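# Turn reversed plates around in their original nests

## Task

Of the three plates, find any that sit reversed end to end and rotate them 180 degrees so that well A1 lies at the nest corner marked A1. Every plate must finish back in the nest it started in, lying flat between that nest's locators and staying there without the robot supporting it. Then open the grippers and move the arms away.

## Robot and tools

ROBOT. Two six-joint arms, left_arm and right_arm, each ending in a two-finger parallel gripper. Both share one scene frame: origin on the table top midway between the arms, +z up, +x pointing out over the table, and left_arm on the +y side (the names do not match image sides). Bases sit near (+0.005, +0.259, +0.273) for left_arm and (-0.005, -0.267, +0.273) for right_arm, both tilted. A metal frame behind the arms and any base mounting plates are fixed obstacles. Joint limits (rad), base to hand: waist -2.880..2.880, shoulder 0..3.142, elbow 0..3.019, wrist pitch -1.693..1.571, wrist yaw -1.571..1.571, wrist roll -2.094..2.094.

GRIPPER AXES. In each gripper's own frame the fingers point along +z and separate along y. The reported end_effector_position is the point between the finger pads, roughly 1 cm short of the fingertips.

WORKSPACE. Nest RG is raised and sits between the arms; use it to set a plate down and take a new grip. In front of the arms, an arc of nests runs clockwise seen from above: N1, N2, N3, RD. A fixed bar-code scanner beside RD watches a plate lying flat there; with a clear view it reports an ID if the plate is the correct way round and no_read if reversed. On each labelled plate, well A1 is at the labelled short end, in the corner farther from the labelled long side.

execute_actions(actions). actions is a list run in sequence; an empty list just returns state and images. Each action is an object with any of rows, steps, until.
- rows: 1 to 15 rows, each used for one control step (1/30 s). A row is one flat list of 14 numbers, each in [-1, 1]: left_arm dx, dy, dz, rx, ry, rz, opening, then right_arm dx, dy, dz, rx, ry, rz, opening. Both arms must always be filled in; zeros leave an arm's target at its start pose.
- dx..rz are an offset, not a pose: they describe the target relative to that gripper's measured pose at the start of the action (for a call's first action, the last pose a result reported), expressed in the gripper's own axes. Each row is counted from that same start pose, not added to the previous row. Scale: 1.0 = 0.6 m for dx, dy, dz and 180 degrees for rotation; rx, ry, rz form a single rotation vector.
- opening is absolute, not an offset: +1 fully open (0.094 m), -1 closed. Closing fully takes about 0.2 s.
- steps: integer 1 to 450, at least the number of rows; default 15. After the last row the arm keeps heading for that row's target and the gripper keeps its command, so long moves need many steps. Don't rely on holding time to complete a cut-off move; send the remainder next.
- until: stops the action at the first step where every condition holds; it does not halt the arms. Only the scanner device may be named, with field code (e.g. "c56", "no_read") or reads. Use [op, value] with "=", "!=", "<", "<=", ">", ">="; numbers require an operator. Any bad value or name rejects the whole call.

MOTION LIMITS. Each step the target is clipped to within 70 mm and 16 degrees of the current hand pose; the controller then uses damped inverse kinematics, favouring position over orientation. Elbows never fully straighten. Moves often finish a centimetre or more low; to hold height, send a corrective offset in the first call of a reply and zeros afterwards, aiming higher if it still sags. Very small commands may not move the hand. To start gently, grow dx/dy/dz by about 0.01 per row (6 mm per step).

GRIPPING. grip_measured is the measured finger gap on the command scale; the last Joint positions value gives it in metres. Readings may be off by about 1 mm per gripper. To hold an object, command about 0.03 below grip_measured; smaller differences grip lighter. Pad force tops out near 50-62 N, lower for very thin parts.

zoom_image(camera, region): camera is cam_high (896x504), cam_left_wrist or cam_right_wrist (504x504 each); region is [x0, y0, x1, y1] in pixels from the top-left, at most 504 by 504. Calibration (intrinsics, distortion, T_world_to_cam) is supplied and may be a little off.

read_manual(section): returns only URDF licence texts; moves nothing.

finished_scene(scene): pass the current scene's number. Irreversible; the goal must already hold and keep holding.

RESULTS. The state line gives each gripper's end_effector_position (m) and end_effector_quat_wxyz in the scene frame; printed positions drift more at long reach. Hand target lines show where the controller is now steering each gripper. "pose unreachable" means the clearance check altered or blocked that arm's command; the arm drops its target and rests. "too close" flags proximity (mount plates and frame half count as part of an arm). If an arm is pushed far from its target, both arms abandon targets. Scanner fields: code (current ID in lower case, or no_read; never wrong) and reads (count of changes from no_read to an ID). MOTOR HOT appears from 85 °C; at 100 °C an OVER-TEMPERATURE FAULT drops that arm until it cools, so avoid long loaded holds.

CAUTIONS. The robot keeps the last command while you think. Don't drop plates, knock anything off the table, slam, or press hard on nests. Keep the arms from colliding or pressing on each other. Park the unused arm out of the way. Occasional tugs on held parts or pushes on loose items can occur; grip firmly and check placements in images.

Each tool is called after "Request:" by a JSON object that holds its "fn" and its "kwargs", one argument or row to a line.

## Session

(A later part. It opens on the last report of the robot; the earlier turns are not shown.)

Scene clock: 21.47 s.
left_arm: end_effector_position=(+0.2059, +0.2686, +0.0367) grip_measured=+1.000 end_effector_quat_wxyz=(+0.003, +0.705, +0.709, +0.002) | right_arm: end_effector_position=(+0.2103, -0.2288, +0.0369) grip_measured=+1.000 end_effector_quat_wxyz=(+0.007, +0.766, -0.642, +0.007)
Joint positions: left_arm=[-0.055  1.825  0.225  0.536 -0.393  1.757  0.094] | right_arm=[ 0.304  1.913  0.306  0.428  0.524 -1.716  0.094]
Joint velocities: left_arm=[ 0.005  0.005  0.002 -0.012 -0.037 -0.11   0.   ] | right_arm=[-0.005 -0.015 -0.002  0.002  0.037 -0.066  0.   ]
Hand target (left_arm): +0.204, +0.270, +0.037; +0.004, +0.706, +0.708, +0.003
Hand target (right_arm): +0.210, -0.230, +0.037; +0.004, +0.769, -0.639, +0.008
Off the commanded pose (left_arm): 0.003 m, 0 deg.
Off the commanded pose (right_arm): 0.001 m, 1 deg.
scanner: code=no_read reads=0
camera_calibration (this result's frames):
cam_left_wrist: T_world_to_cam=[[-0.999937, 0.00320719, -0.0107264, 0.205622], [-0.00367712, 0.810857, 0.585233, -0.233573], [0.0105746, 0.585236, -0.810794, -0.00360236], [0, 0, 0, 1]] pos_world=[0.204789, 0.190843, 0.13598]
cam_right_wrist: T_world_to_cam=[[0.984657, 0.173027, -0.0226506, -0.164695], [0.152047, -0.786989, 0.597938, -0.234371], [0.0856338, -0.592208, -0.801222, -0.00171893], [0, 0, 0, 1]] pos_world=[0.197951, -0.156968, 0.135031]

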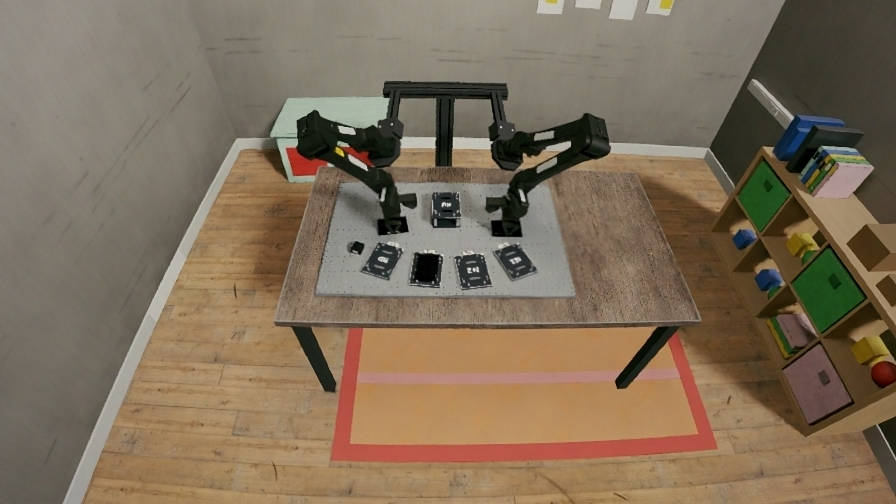

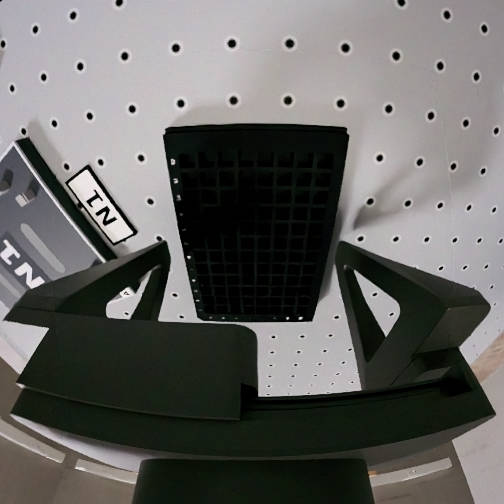

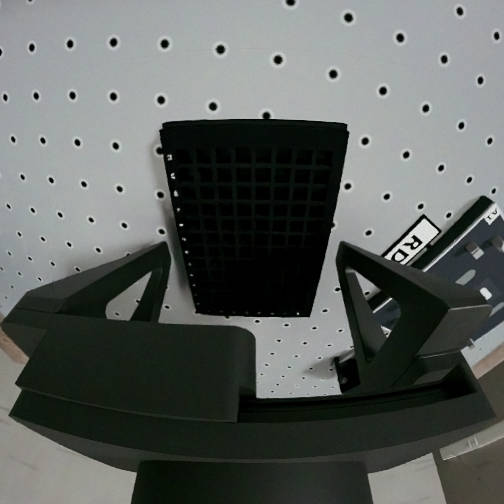

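Request:
{"fn": "execute_actions", "kwargs": {
  "actions": [
    {"rows":[[0,-0.002,0.025,0,0,0,1,0,0,0.025,0,0,0,1]],"steps":22},
    {"rows":[[0,0,0,0,0,0,0.72,0,0,0,0,0,0,0.72]],"steps":12},
    {"rows":[[0,0,-0.01,0,0,0,0.72,0,0,-0.01,0,0,0,0.72],[0,0,-0.02,0,0,0,0.72,0,0,-0.02,0,0,0,0.72],[0,0,-0.03,0,0,0,0.72,0,0,-0.03,0,0,0,0.72],[0,0,-0.04,0,0,0,0.72,0,0,-0.045,0,0,0,0.72],[0,0,-0.05,0,0,0,0.72,0,0,-0.06,0,0,0,0.72],[0,0,-0.06,0,0,0,0.72,0,0,-0.08,0,0,0,0.72],[0,0,-0.07,0,0,0,0.72,0,0,-0.1,0,0,0,0.72],[0,0,-0.08,0,0,0,0.72,0,0,-0.12,0,0,0,0.72],[0,0,-0.09,0,0,0,0.72,0,0,-0.15,0,0,0,0.72],[0,0,-0.09,0,0,0,0.72,0,0,-0.18,0,0,0,0.72]],"steps":30}
  ]
}}

Scene clock: 24.03 s.
left_arm: end_effector_position=(+0.2123, +0.2699, +0.0745) grip_measured=+0.766 end_effector_quat_wxyz=(+0.007, +0.702, +0.712, +0.007) | right_arm: end_effector_position=(+0.2074, -0.2255, +0.1328) grip_measured=+0.769 end_effector_quat_wxyz=(+0.007, +0.766, -0.642, +0.002)
Joint positions: left_arm=[-0.129  1.588  0.186  0.322 -0.428  1.683  0.083] | right_arm=[ 0.547  1.43   0.254 -0.156  0.591 -1.44   0.083]
Joint velocities: left_arm=[ 0.005 -0.015 -0.002 -0.017  0.007  0.066  0.   ] | right_arm=[-0.005 -0.005 -0.002 -0.007 -0.007 -0.066 -0.   ]
Hand target (left_arm): +0.205, +0.268, +0.077; +0.004, +0.704, +0.710, +0.001
Hand target (right_arm): +0.212, -0.223, +0.133; +0.007, +0.762, -0.647, +0.003
Off the commanded pose (left_arm): 0.008 m, 1 deg.
Off the commanded pose (right_arm): 0.004 m, 1 deg.
scanner: code=no_read reads=0
camera_calibration (this result's frames):
cam_left_wrist: T_world_to_cam=[[-0.999728, -0.00589755, -0.0225529, 0.215773], [-0.0180036, 0.809913, 0.586273, -0.253484], [0.0148084, 0.58652, -0.809799, 0.0249328], [0, 0, 0, 1]] pos_world=[0.210781, 0.191949, 0.173668]
cam_right_wrist: T_world_to_cam=[[0.984451, 0.173105, -0.029834, -0.159263], [0.157047, -0.791281, 0.59094, -0.289691], [0.0786876, -0.586437, -0.806163, 0.0806876], [0, 0, 0, 1]] pos_world=[0.195932, -0.15434, 0.231486]

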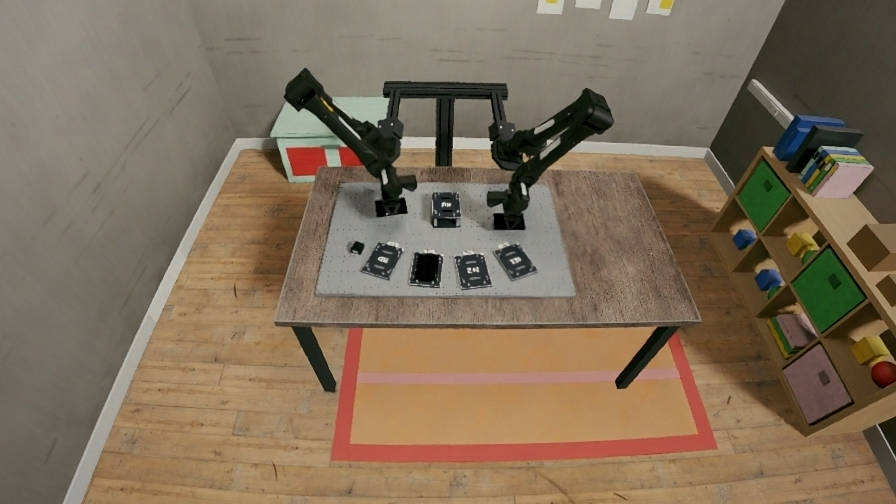

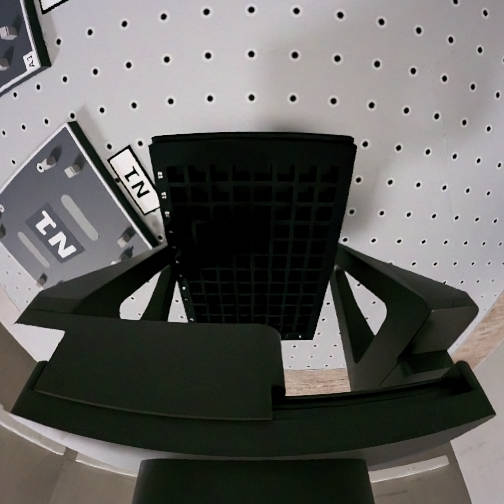

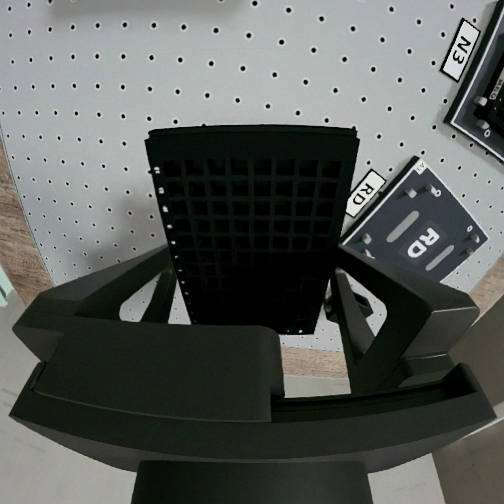

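Request:
{"fn": "execute_actions", "kwargs": {
  "actions": [
    {"rows":[[0,0.02,0,0.004,0.006,-0.6295,0.72,-0.02,-0.03,0,-0.001,-0.005,0.509,0.72],[0,0.04,0,0.004,0.006,-0.6295,0.72,-0.04,-0.06,0,-0.001,-0.005,0.509,0.72],[0,0.06,0,0.004,0.006,-0.6295,0.72,-0.06,-0.09,0,-0.001,-0.005,0.509,0.72],[0.01,0.08,0,0.004,0.006,-0.6295,0.72,-0.08,-0.12,0,-0.001,-0.005,0.509,0.72],[0.01,0.1,0,0.004,0.006,-0.6295,0.72,-0.1,-0.16,0,-0.001,-0.005,0.509,0.72],[0.01,0.12,0,0.004,0.006,-0.6295,0.72,-0.13,-0.2,0,-0.001,-0.005,0.509,0.72],[0.015,0.14,0,0.004,0.006,-0.6295,0.72,-0.16,-0.24,0,-0.001,-0.005,0.509,0.72],[0.015,0.16,0,0.004,0.006,-0.6295,0.72,-0.2,-0.28,0,-0.001,-0.005,0.509,0.72],[0.02,0.18,0,0.004,0.006,-0.6295,0.72,-0.24,-0.32,0,-0.001,-0.005,0.509,0.72],[0.02,0.2,0,0.004,0.006,-0.6295,0.72,-0.28,-0.36,0,-0.001,-0.005,0.509,0.72],[0.025,0.22,0,0.004,0.006,-0.6295,0.72,-0.32,-0.4,0,-0.001,-0.005,0.509,0.72],[0.025,0.24,0,0.004,0.006,-0.6295,0.72,-0.36,-0.44,0,-0.001,-0.005,0.509,0.72],[0.03,0.26,0,0.004,0.006,-0.6295,0.72,-0.4,-0.47,0,-0.001,-0.005,0.509,0.72],[0.03,0.285,0,0.004,0.006,-0.6295,0.72,-0.44,-0.5,0,-0.001,-0.005,0.509,0.72],[0.032,0.307,0,0.004,0.006,-0.6295,0.72,-0.475,-0.52,0,-0.001,-0.005,0.509,0.72]],"steps":62}
  ]
}}

Scene clock: 27.27 s.
left_arm: end_effector_position=(+0.3933, +0.2907, +0.0839) grip_measured=+0.766 end_effector_quat_wxyz=(+0.005, -0.204, +0.979, -0.001) | right_arm: end_effector_position=(+0.4516, +0.1050, +0.1201) grip_measured=+0.769 end_effector_quat_wxyz=(-0.008, -0.087, +0.996, -0.000)
Joint positions: left_arm=[-0.142  1.524  0.665 -0.235 -0.434 -0.301  0.083] | right_arm=[ 0.883  2.272  1.494 -0.792  0.618  0.54   0.083]
Joint velocities: left_arm=[ 0.005 -0.015  0.012 -0.012 -0.066  0.066  0.001] | right_arm=[-0.015 -0.015 -0.012 -0.037  0.007 -0.007  0.   ]
Hand target (left_arm): +0.396, +0.292, +0.081; +0.000, -0.209, +0.978, -0.000
Hand target (right_arm): +0.463, +0.109, +0.124; -0.004, -0.073, +0.997, +0.004
Off the commanded pose (left_arm): 0.007 m, 1 deg.
Off the commanded pose (right_arm): 0.016 m, 2 deg.
scanner: code=no_read reads=0
camera_calibration (this result's frames):
cam_left_wrist: T_world_to_cam=[[0.391304, -0.92026, 0.00161388, 0.113726], [-0.750556, -0.318128, 0.57919, 0.344004], [-0.532492, -0.227851, -0.815191, 0.470102], [0, 0, 0, 1]] pos_world=[0.464018, 0.321208, 0.183796]
cam_right_wrist: T_world_to_cam=[[0.172109, -0.984831, -0.0220548, 0.0302579], [-0.790098, -0.15138, 0.593995, 0.301059], [-0.588323, -0.0848067, -0.804166, 0.493357], [0, 0, 0, 1]] pos_world=[0.522911, 0.117213, 0.218581]

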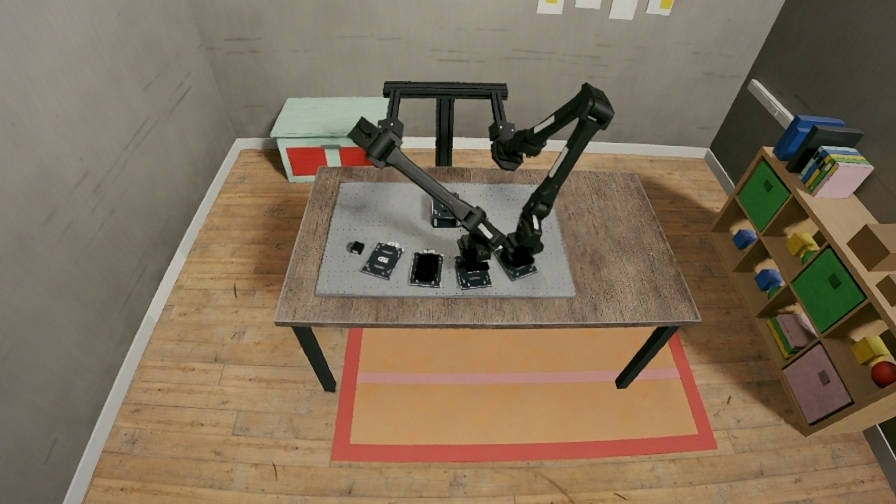

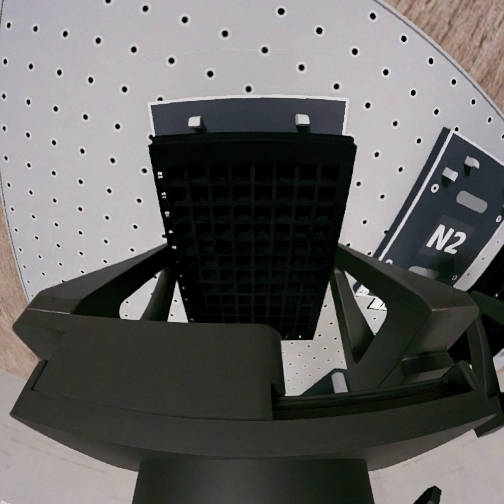

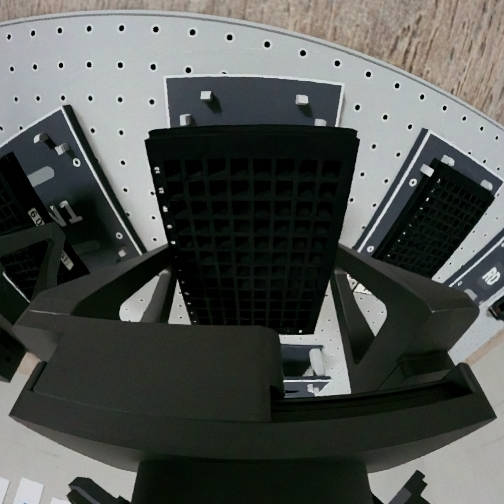

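Request:
{"fn": "execute_actions", "kwargs": {
  "actions": [
    {"rows":[[-0.005,0.002,0.015,0,0,-0.004,0.72,-0.015,0.004,0.025,0,-0.005,0.009,0.72],[-0.01,0.004,0.03,0,0,-0.004,0.72,-0.03,0.008,0.05,0,-0.005,0.009,0.72],[-0.013,0.004,0.048,0,0,-0.004,0.72,-0.038,0.01,0.08,0,-0.005,0.009,0.72]],"steps":32}
  ]
}}

Scene clock: 28.73 s.
left_arm: end_effector_position=(+0.3912, +0.2932, +0.0549) grip_measured=+0.766 end_effector_quat_wxyz=(-0.006, -0.208, +0.978, -0.000) | right_arm: end_effector_position=(+0.4536, +0.1048, +0.0561) grip_measured=+0.769 end_effector_quat_wxyz=(-0.019, -0.075, +0.997, -0.011)
Joint positions: left_arm=[-0.102  1.612  0.688 -0.179 -0.417 -0.282  0.083] | right_arm=[ 0.819  2.384  1.544 -0.72   0.623  0.508  0.083]
Joint velocities: left_arm=[-0.005 -0.015  0.007  0.012  0.007 -0.007 -0.002] | right_arm=[ 0.005 -0.005 -0.022 -0.002 -0.007 -0.051 -0.   ]
Hand target (left_arm): +0.400, +0.296, +0.055; +0.005, -0.210, +0.978, -0.001
Hand target (right_arm): +0.472, +0.113, +0.072; +0.001, -0.073, +0.997, -0.001
Off the commanded pose (left_arm): 0.009 m, 1 deg.
Off the commanded pose (right_arm): 0.026 m, 3 deg.
scanner: code=no_read reads=0
camera_calibration (this result's frames):
cam_left_wrist: T_world_to_cam=[[0.40008, -0.916464, -0.00544943, 0.11272], [-0.73443, -0.324159, 0.596266, 0.35456], [-0.548223, -0.234552, -0.802768, 0.453367], [0, 0, 0, 1]] pos_world=[0.463849, 0.324576, 0.153151]
cam_right_wrist: T_world_to_cam=[[0.147842, -0.98901, -0.00161477, 0.0386299], [-0.781523, -0.117827, 0.612649, 0.332249], [-0.606106, -0.0893135, -0.790354, 0.45081], [0, 0, 0, 1]] pos_world=[0.527187, 0.117616, 0.15281]

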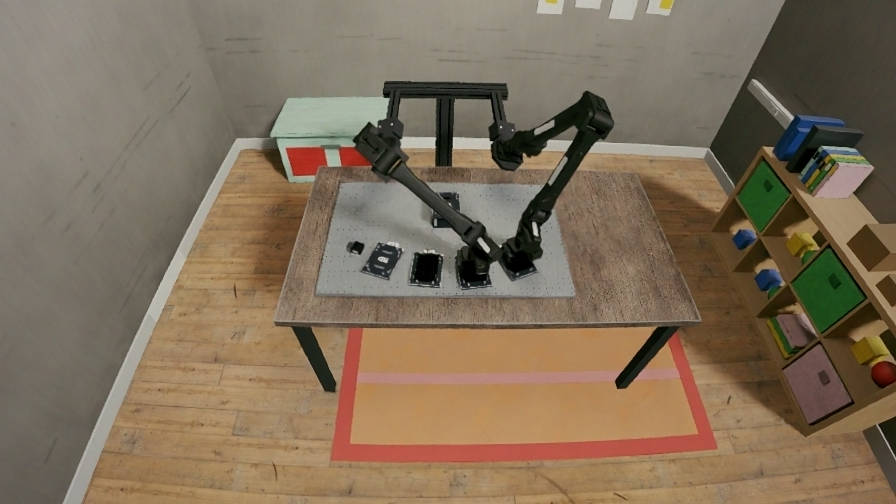

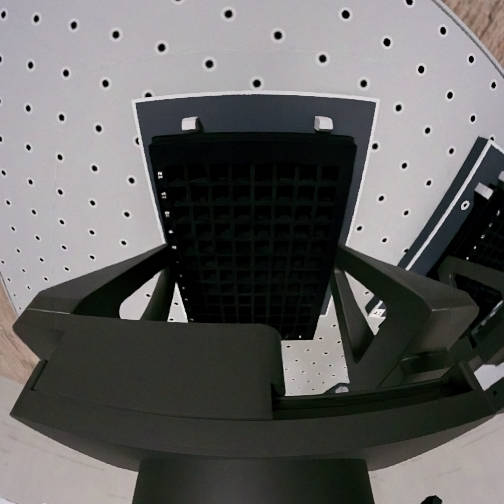

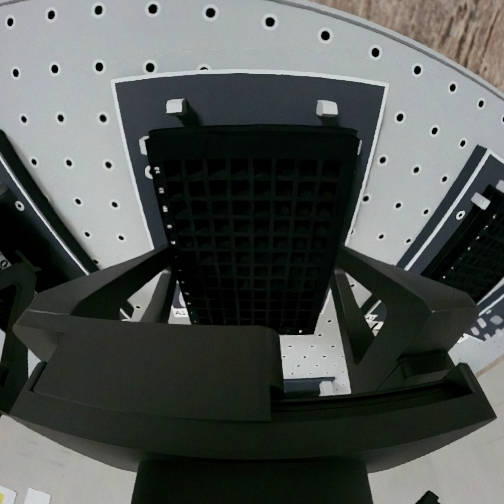

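Request:
{"fn": "execute_actions", "kwargs": {
  "actions": [
    {"rows":[[-0.008,-0.002,0.018,0,0,0,0.72,-0.022,0.016,-0.014,0,-0.008,0,0.72]],"steps":25}
  ]
}}

Scene clock: 29.80 s.
left_arm: end_effector_position=(+0.3905, +0.2904, +0.0475) grip_measured=+0.766 end_effector_quat_wxyz=(-0.012, -0.206, +0.978, -0.001) | right_arm: end_effector_position=(+0.4555, +0.1049, +0.0562) grip_measured=+0.769 end_effector_quat_wxyz=(-0.017, -0.076, +0.997, -0.014)
Joint positions: left_arm=[-0.1    1.639  0.699 -0.174 -0.415 -0.28   0.083] | right_arm=[ 0.819  2.387  1.551 -0.725  0.629  0.508  0.083]
Joint velocities: left_arm=[-0.015 -0.005 -0.017  0.002 -0.022  0.037  0.001] | right_arm=[-0.015 -0.015 -0.012  0.002  0.037 -0.007  0.   ]
Hand target (left_arm): +0.396, +0.294, +0.044; -0.006, -0.208, +0.978, -0.000
Hand target (right_arm): +0.465, +0.116, +0.064; -0.006, -0.075, +0.997, -0.010
Off the commanded pose (left_arm): 0.007 m, 1 deg.
Off the commanded pose (right_arm): 0.017 m, 1 deg.
scanner: code=no_read reads=0
camera_calibration (this result's frames):
cam_left_wrist: T_world_to_cam=[[0.395749, -0.918333, -0.00681764, 0.112713], [-0.729348, -0.318801, 0.605324, 0.353596], [-0.558063, -0.234584, -0.79595, 0.449895], [0, 0, 0, 1]] pos_world=[0.464358, 0.321773, 0.144822]
cam_right_wrist: T_world_to_cam=[[0.148905, -0.988845, 0.00364523, 0.0376568], [-0.783225, -0.11569, 0.61088, 0.33437], [-0.603643, -0.0938181, -0.791715, 0.451491], [0, 0, 0, 1]] pos_world=[0.528819, 0.118278, 0.153055]

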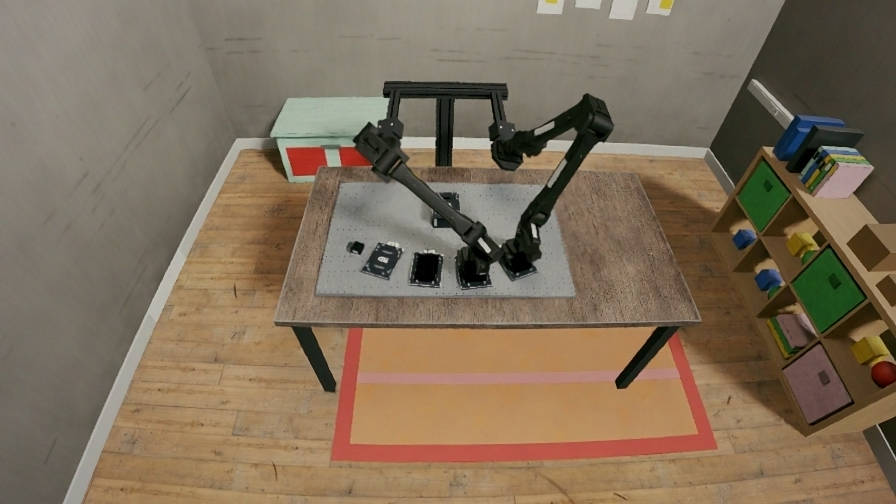

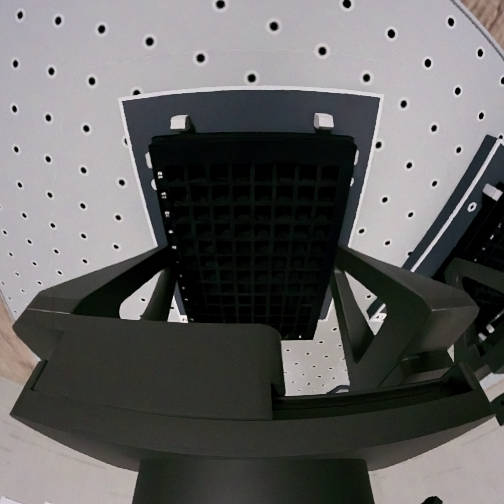

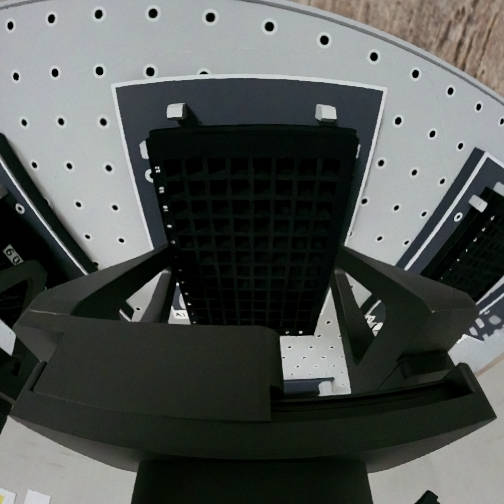

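Request:
{"fn": "execute_actions", "kwargs": {
  "actions": [
    {"rows":[[-0.008,0.005,0.02,0,-0.004,-0.003,0.72,-0.022,0.02,-0.012,-0.006,-0.008,0,0.72]],"steps":25}
  ]
}}

Scene clock: 30.77 s.
left_arm: end_effector_position=(+0.3914, +0.2905, +0.0403) grip_measured=+0.766 end_effector_quat_wxyz=(-0.008, -0.210, +0.978, -0.002) | right_arm: end_effector_position=(+0.4554, +0.1051, +0.0562) grip_measured=+0.769 end_effector_quat_wxyz=(-0.018, -0.075, +0.997, -0.014)
Joint positions: left_arm=[-0.091  1.66   0.7   -0.143 -0.408 -0.275  0.083] | right_arm=[ 0.819  2.387  1.551 -0.725  0.628  0.508  0.083]
Joint velocities: left_arm=[ 0.005 -0.005 -0.017  0.002 -0.051 -0.066  0.   ] | right_arm=[-0.005 -0.015  0.007  0.002 -0.037 -0.007 -0.001]
Hand target (left_arm): +0.394, +0.295, +0.036; -0.006, -0.211, +0.978, +0.001
Hand target (right_arm): +0.467, +0.119, +0.063; -0.005, -0.076, +0.997, -0.003
Off the commanded pose (left_arm): 0.007 m, 0 deg.
Off the commanded pose (right_arm): 0.019 m, 2 deg.
scanner: code=no_read reads=0
camera_calibration (this result's frames):
cam_left_wrist: T_world_to_cam=[[0.402949, -0.91522, -0.00207708, 0.108464], [-0.731654, -0.323491, 0.600031, 0.361039], [-0.549832, -0.240262, -0.799974, 0.443257], [0, 0, 0, 1]] pos_world=[0.464167, 0.322559, 0.138185]
cam_right_wrist: T_world_to_cam=[[0.148857, -0.988855, 0.00264724, 0.0379074], [-0.782803, -0.116203, 0.611323, 0.334131], [-0.604202, -0.0930721, -0.791377, 0.451589], [0, 0, 0, 1]] pos_world=[0.528767, 0.118342, 0.153015]

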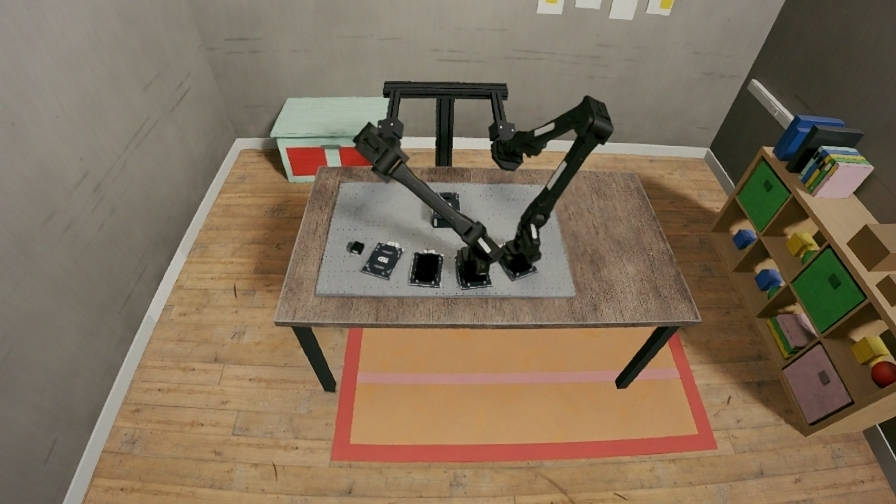

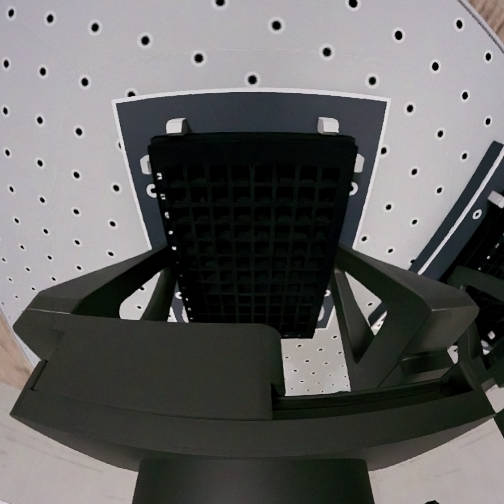

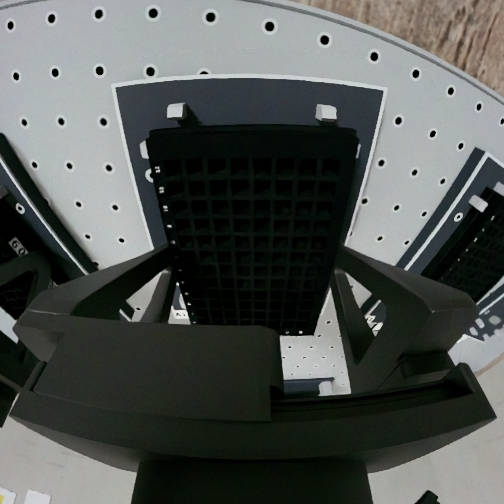

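Release left; push right harder.

Request:
{"fn": "execute_actions", "kwargs": {
  "actions": [
    {"rows":[[0,0,0,0,0,0,1,-0.03,0.024,-0.014,0,0,0,0.72],[0,0,0,0,0,0,1,-0.03,0.024,-0.014,0,0,0,0.72],[0,0,0,0,0,0,1,-0.03,0.024,-0.014,0,0,0,0.72],[0,0,0,0,0,0,1,-0.03,0.024,-0.014,0,0,0,0.72],[0,0,0,0,0,0,1,-0.03,0.024,-0.014,0,0,0,0.72],[0,0,0,0,0,0,1,-0.03,0.024,-0.014,0,0,0,0.72],[0,0,0,0,0,0,1,-0.03,0.024,-0.014,0,0,0,0.72],[0,0,0,0,0,0,1,-0.03,0.024,-0.014,0,0,0,0.72],[0,0,0,0,0,0,1,-0.03,0.024,-0.014,0,0,0,0.72],[0,0,0,0,0,0,1,-0.03,0.024,-0.014,0,0,0,0.72],[0,0,-0.05,0,0,0,1,-0.03,0.024,-0.014,0,0,0,0.72],[0,0,-0.06,0,0,0,1,-0.03,0.024,-0.014,0,0,0,0.72],[0,0,-0.07,0,0,0,1,-0.03,0.024,-0.014,0,0,0,0.72],[0,0,-0.08,0,0,0,1,-0.03,0.024,-0.014,0,0,0,0.72],[0.04,0,-0.1,0,0,0,1,-0.03,0.024,-0.014,0,0,0,0.72]],"steps":35}
  ]
}}

Scene clock: 32.57 s.
left_arm: end_effector_position=(+0.3718, +0.2831, +0.1004) grip_measured=+1.000 end_effector_quat_wxyz=(-0.002, -0.209, +0.978, -0.004) | right_arm: end_effector_position=(+0.4583, +0.1060, +0.0558) grip_measured=+0.769 end_effector_quat_wxyz=(-0.030, -0.080, +0.996, -0.025)
Joint positions: left_arm=[-0.174  1.464  0.61  -0.269 -0.443 -0.351  0.094] | right_arm=[ 0.819  2.408  1.597 -0.792  0.633  0.523  0.083]
Joint velocities: left_arm=[-0.015  0.005 -0.017 -0.002 -0.051 -0.051  0.   ] | right_arm=[-0.005  0.005 -0.007 -0.017  0.007  0.007 -0.   ]
Hand target (left_arm): +0.369, +0.282, +0.101; -0.007, -0.210, +0.978, -0.002
Hand target (right_arm): +0.470, +0.122, +0.064; -0.018, -0.076, +0.997, -0.013
Off the commanded pose (left_arm): 0.003 m, 1 deg.
Off the commanded pose (right_arm): 0.022 m, 2 deg.
scanner: code=no_read reads=0
camera_calibration (this result's frames):
cam_left_wrist: T_world_to_cam=[[0.40192, -0.91567, 0.00300731, 0.109758], [-0.739319, -0.322572, 0.591062, 0.311769], [-0.540247, -0.239783, -0.806621, 0.475785], [0, 0, 0, 1]] pos_world=[0.443424, 0.315156, 0.199173]
cam_right_wrist: T_world_to_cam=[[0.157675, -0.987217, 0.0232702, 0.0329773], [-0.767513, -0.107689, 0.631922, 0.327589], [-0.621339, -0.117499, -0.774682, 0.462626], [0, 0, 0, 1]] pos_world=[0.533677, 0.122192, 0.15061]

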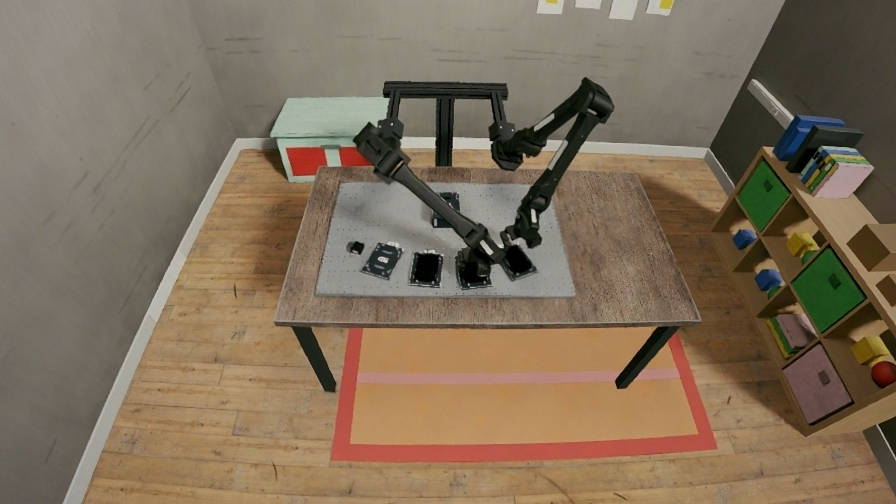

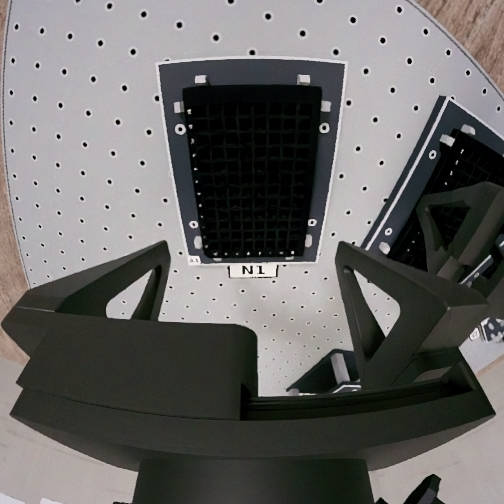

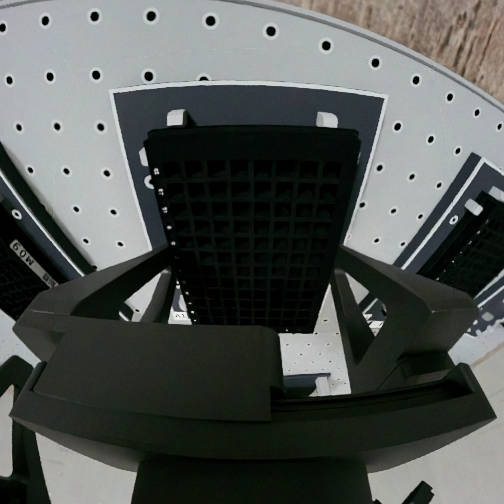

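Request:
{"fn": "execute_actions", "kwargs": {
  "actions": [
    {"rows":[[0,0,0,0,0,0,1,0,0,0.012,-0.015,-0.02,0.0045,0.72]],"steps":25}
  ]
}}

Scene clock: 33.70 s.
left_arm: end_effector_position=(+0.3718, +0.2831, +0.1004) grip_measured=+1.000 end_effector_quat_wxyz=(-0.002, -0.210, +0.978, -0.004) | right_arm: end_effector_position=(+0.4562, +0.1067, +0.0494) grip_measured=+0.769 end_effector_quat_wxyz=(-0.000, -0.065, +0.998, -0.005)
Joint positions: left_arm=[-0.174  1.464  0.61  -0.269 -0.443 -0.352  0.094] | right_arm=[ 0.815  2.386  1.521 -0.646  0.631  0.496  0.083]
Joint velocities: left_arm=[-0.005  0.015 -0.007 -0.012 -0.066 -0.066  0.   ] | right_arm=[ 0.005  0.005  0.002 -0.017 -0.066 -0.022  0.   ]
Hand target (left_arm): +0.372, +0.283, +0.100; -0.002, -0.209, +0.978, -0.004
Hand target (right_arm): +0.458, +0.105, +0.049; +0.000, -0.073, +0.997, +0.000
Off the commanded pose (left_arm): 0.000 m, 0 deg.
Off the commanded pose (right_arm): 0.002 m, 1 deg.
scanner: code=no_read reads=0
camera_calibration (this result's frames):
cam_left_wrist: T_world_to_cam=[[0.402619, -0.915363, 0.00300327, 0.109412], [-0.739069, -0.323137, 0.591066, 0.311836], [-0.540069, -0.240194, -0.806618, 0.475835], [0, 0, 0, 1]] pos_world=[0.443401, 0.31521, 0.199173]
cam_right_wrist: T_world_to_cam=[[0.128182, -0.991679, -0.0119597, 0.0497974], [-0.805178, -0.111101, 0.582533, 0.350119], [-0.579014, -0.0650406, -0.812719, 0.433391], [0, 0, 0, 1]] pos_world=[0.526465, 0.11647, 0.148865]

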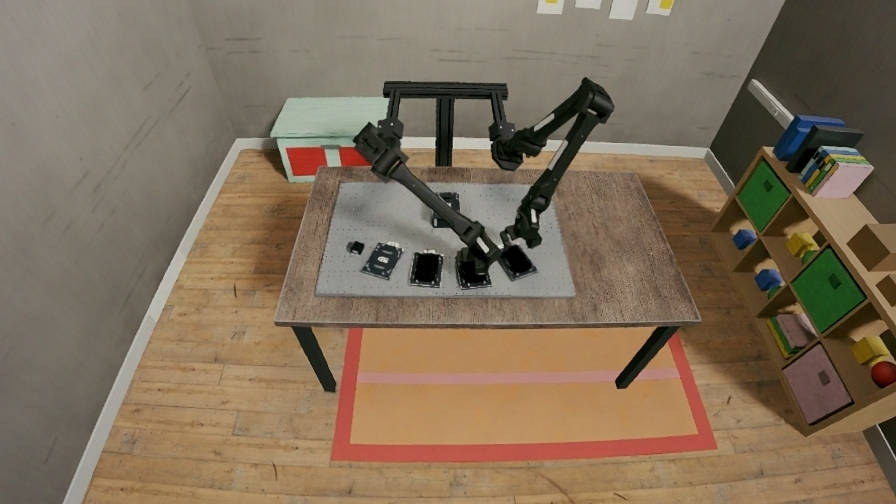

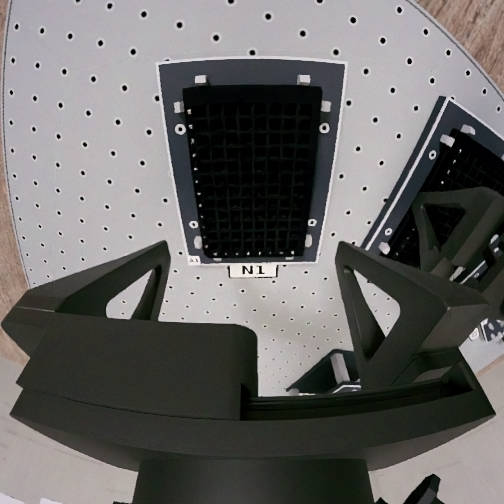

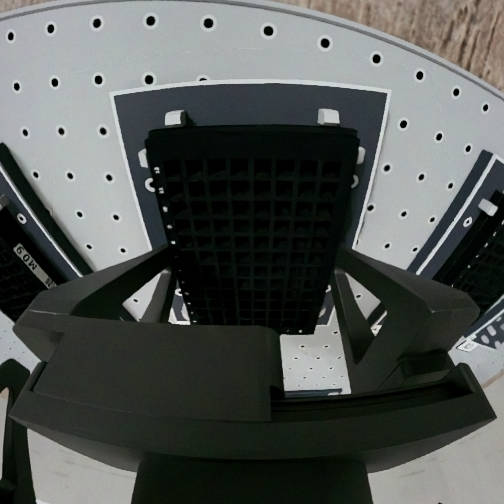

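Request:
{"fn": "execute_actions", "kwargs": {
  "actions": [
    {"rows":[[0,0,0,0,0,0,1,0,0,0,0,0,0,1]],"steps":10},
    {"rows":[[0.12,0.03,0,0,-0.1,0,1,0.02,0,-0.08,0,0,0,1]],"steps":15},
    {"rows":[[0,0,0,0,0,0,1,0.15,-0.03,0,0,-0.1,0,1]],"steps":28}
  ]
}}

Request:
{"fn": "zoom_image", "kwargs": {
  "camera": "cam_right_wrist",
  "region": [0, 0, 504, 230]
}}

Request:
{"fn": "zoom_image", "kwargs": {
  "camera": "cam_left_wrist",
  "region": [150, 0, 504, 250]
}}

Scene clock: 42.73 s.
left_arm: end_effector_position=(+0.2945, +0.2710, +0.0971) grip_measured=+1.000 end_effector_quat_wxyz=(+0.141, -0.216, +0.966, +0.030) | right_arm: end_effector_position=(+0.3358, +0.0712, +0.0846) grip_measured=+1.000 end_effector_quat_wxyz=(+0.138, -0.083, +0.987, -0.002)
Joint positions: left_arm=[-0.252  1.544  0.24   0.464 -0.585 -0.285  0.094] | right_arm=[ 0.972  2.235  0.975 -0.067  0.795  0.457  0.094]
Joint velocities: left_arm=[-0.005  0.005 -0.012  0.002 -0.051 -0.022  0.   ] | right_arm=[ 0.005  0.005 -0.002  0.007 -0.022  0.066  0.   ]
Hand target (left_arm): +0.292, +0.271, +0.097; +0.139, -0.215, +0.966, +0.030
Hand target (right_arm): +0.352, +0.077, +0.093; +0.151, -0.074, +0.986, +0.006
Off the commanded pose (left_arm): 0.002 m, 0 deg.
Off the commanded pose (right_arm): 0.019 m, 2 deg.
scanner: code=no_read reads=0
camera_calibration (this result's frames):
cam_left_wrist: T_world_to_cam=[[0.4186, -0.908168, -0.00225998, 0.123336], [-0.856444, -0.395584, 0.331688, 0.33211], [-0.302123, -0.136909, -0.943386, 0.343718], [0, 0, 0, 1]] pos_world=[0.33665, 0.290445, 0.214381]
cam_right_wrist: T_world_to_cam=[[0.167085, -0.985921, 0.00646205, 0.0154355], [-0.928203, -0.155087, 0.338213, 0.293892], [-0.332449, -0.0625085, -0.941047, 0.317878], [0, 0, 0, 1]] pos_world=[0.37589, 0.080667, 0.199641]

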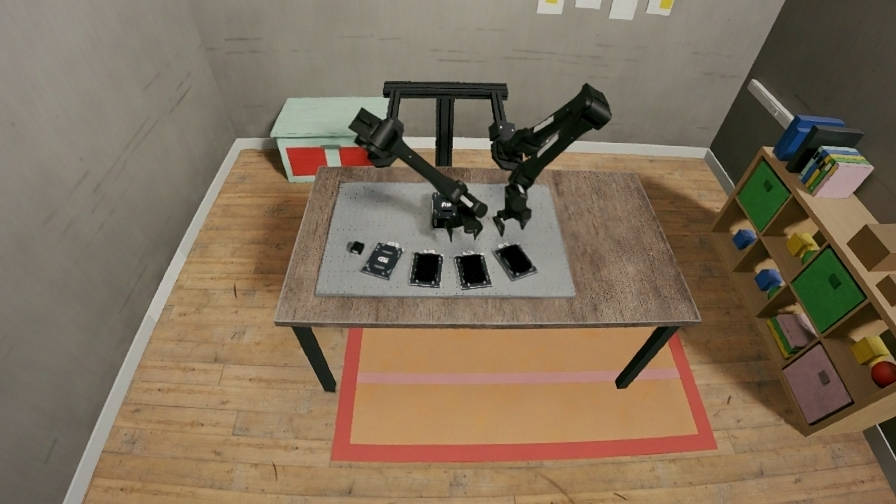

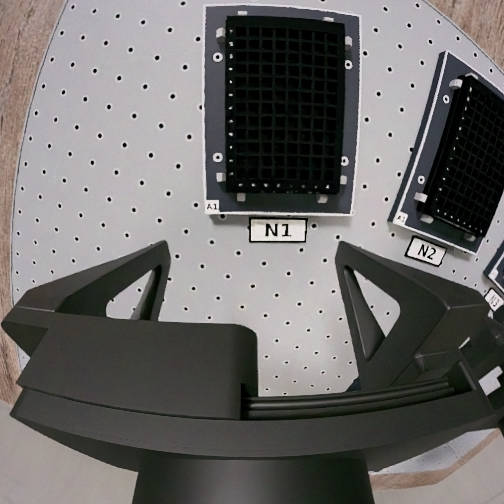

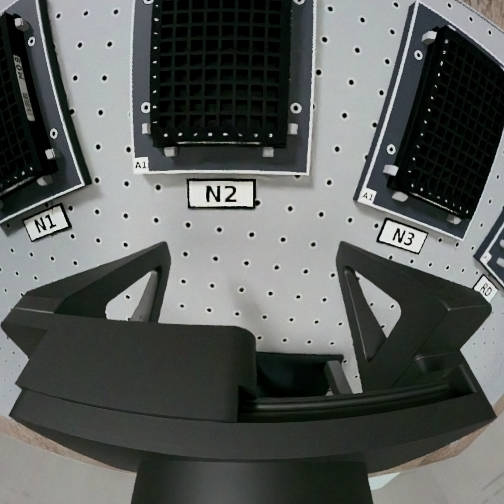

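Region (0, 0, 504, 230) of cam_right_wrist's 504x504 image, scaled by 1.000; it fills the top 230 rows of this view, and the rest is white.

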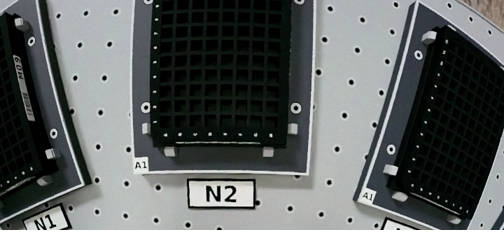

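Region (150, 0, 504, 250) of cam_left_wrist's 504x504 image, scaled by 1.424, with more detail than that image has; it fills the top 356 rows of this view, and the rest is white.

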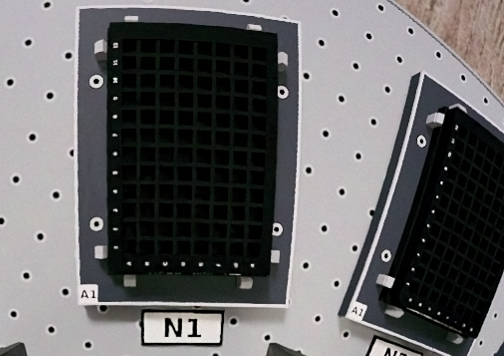

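Request:
{"fn": "finished_scene", "kwargs": {
  "scene": 2
}}

The scene is finished: the task was done.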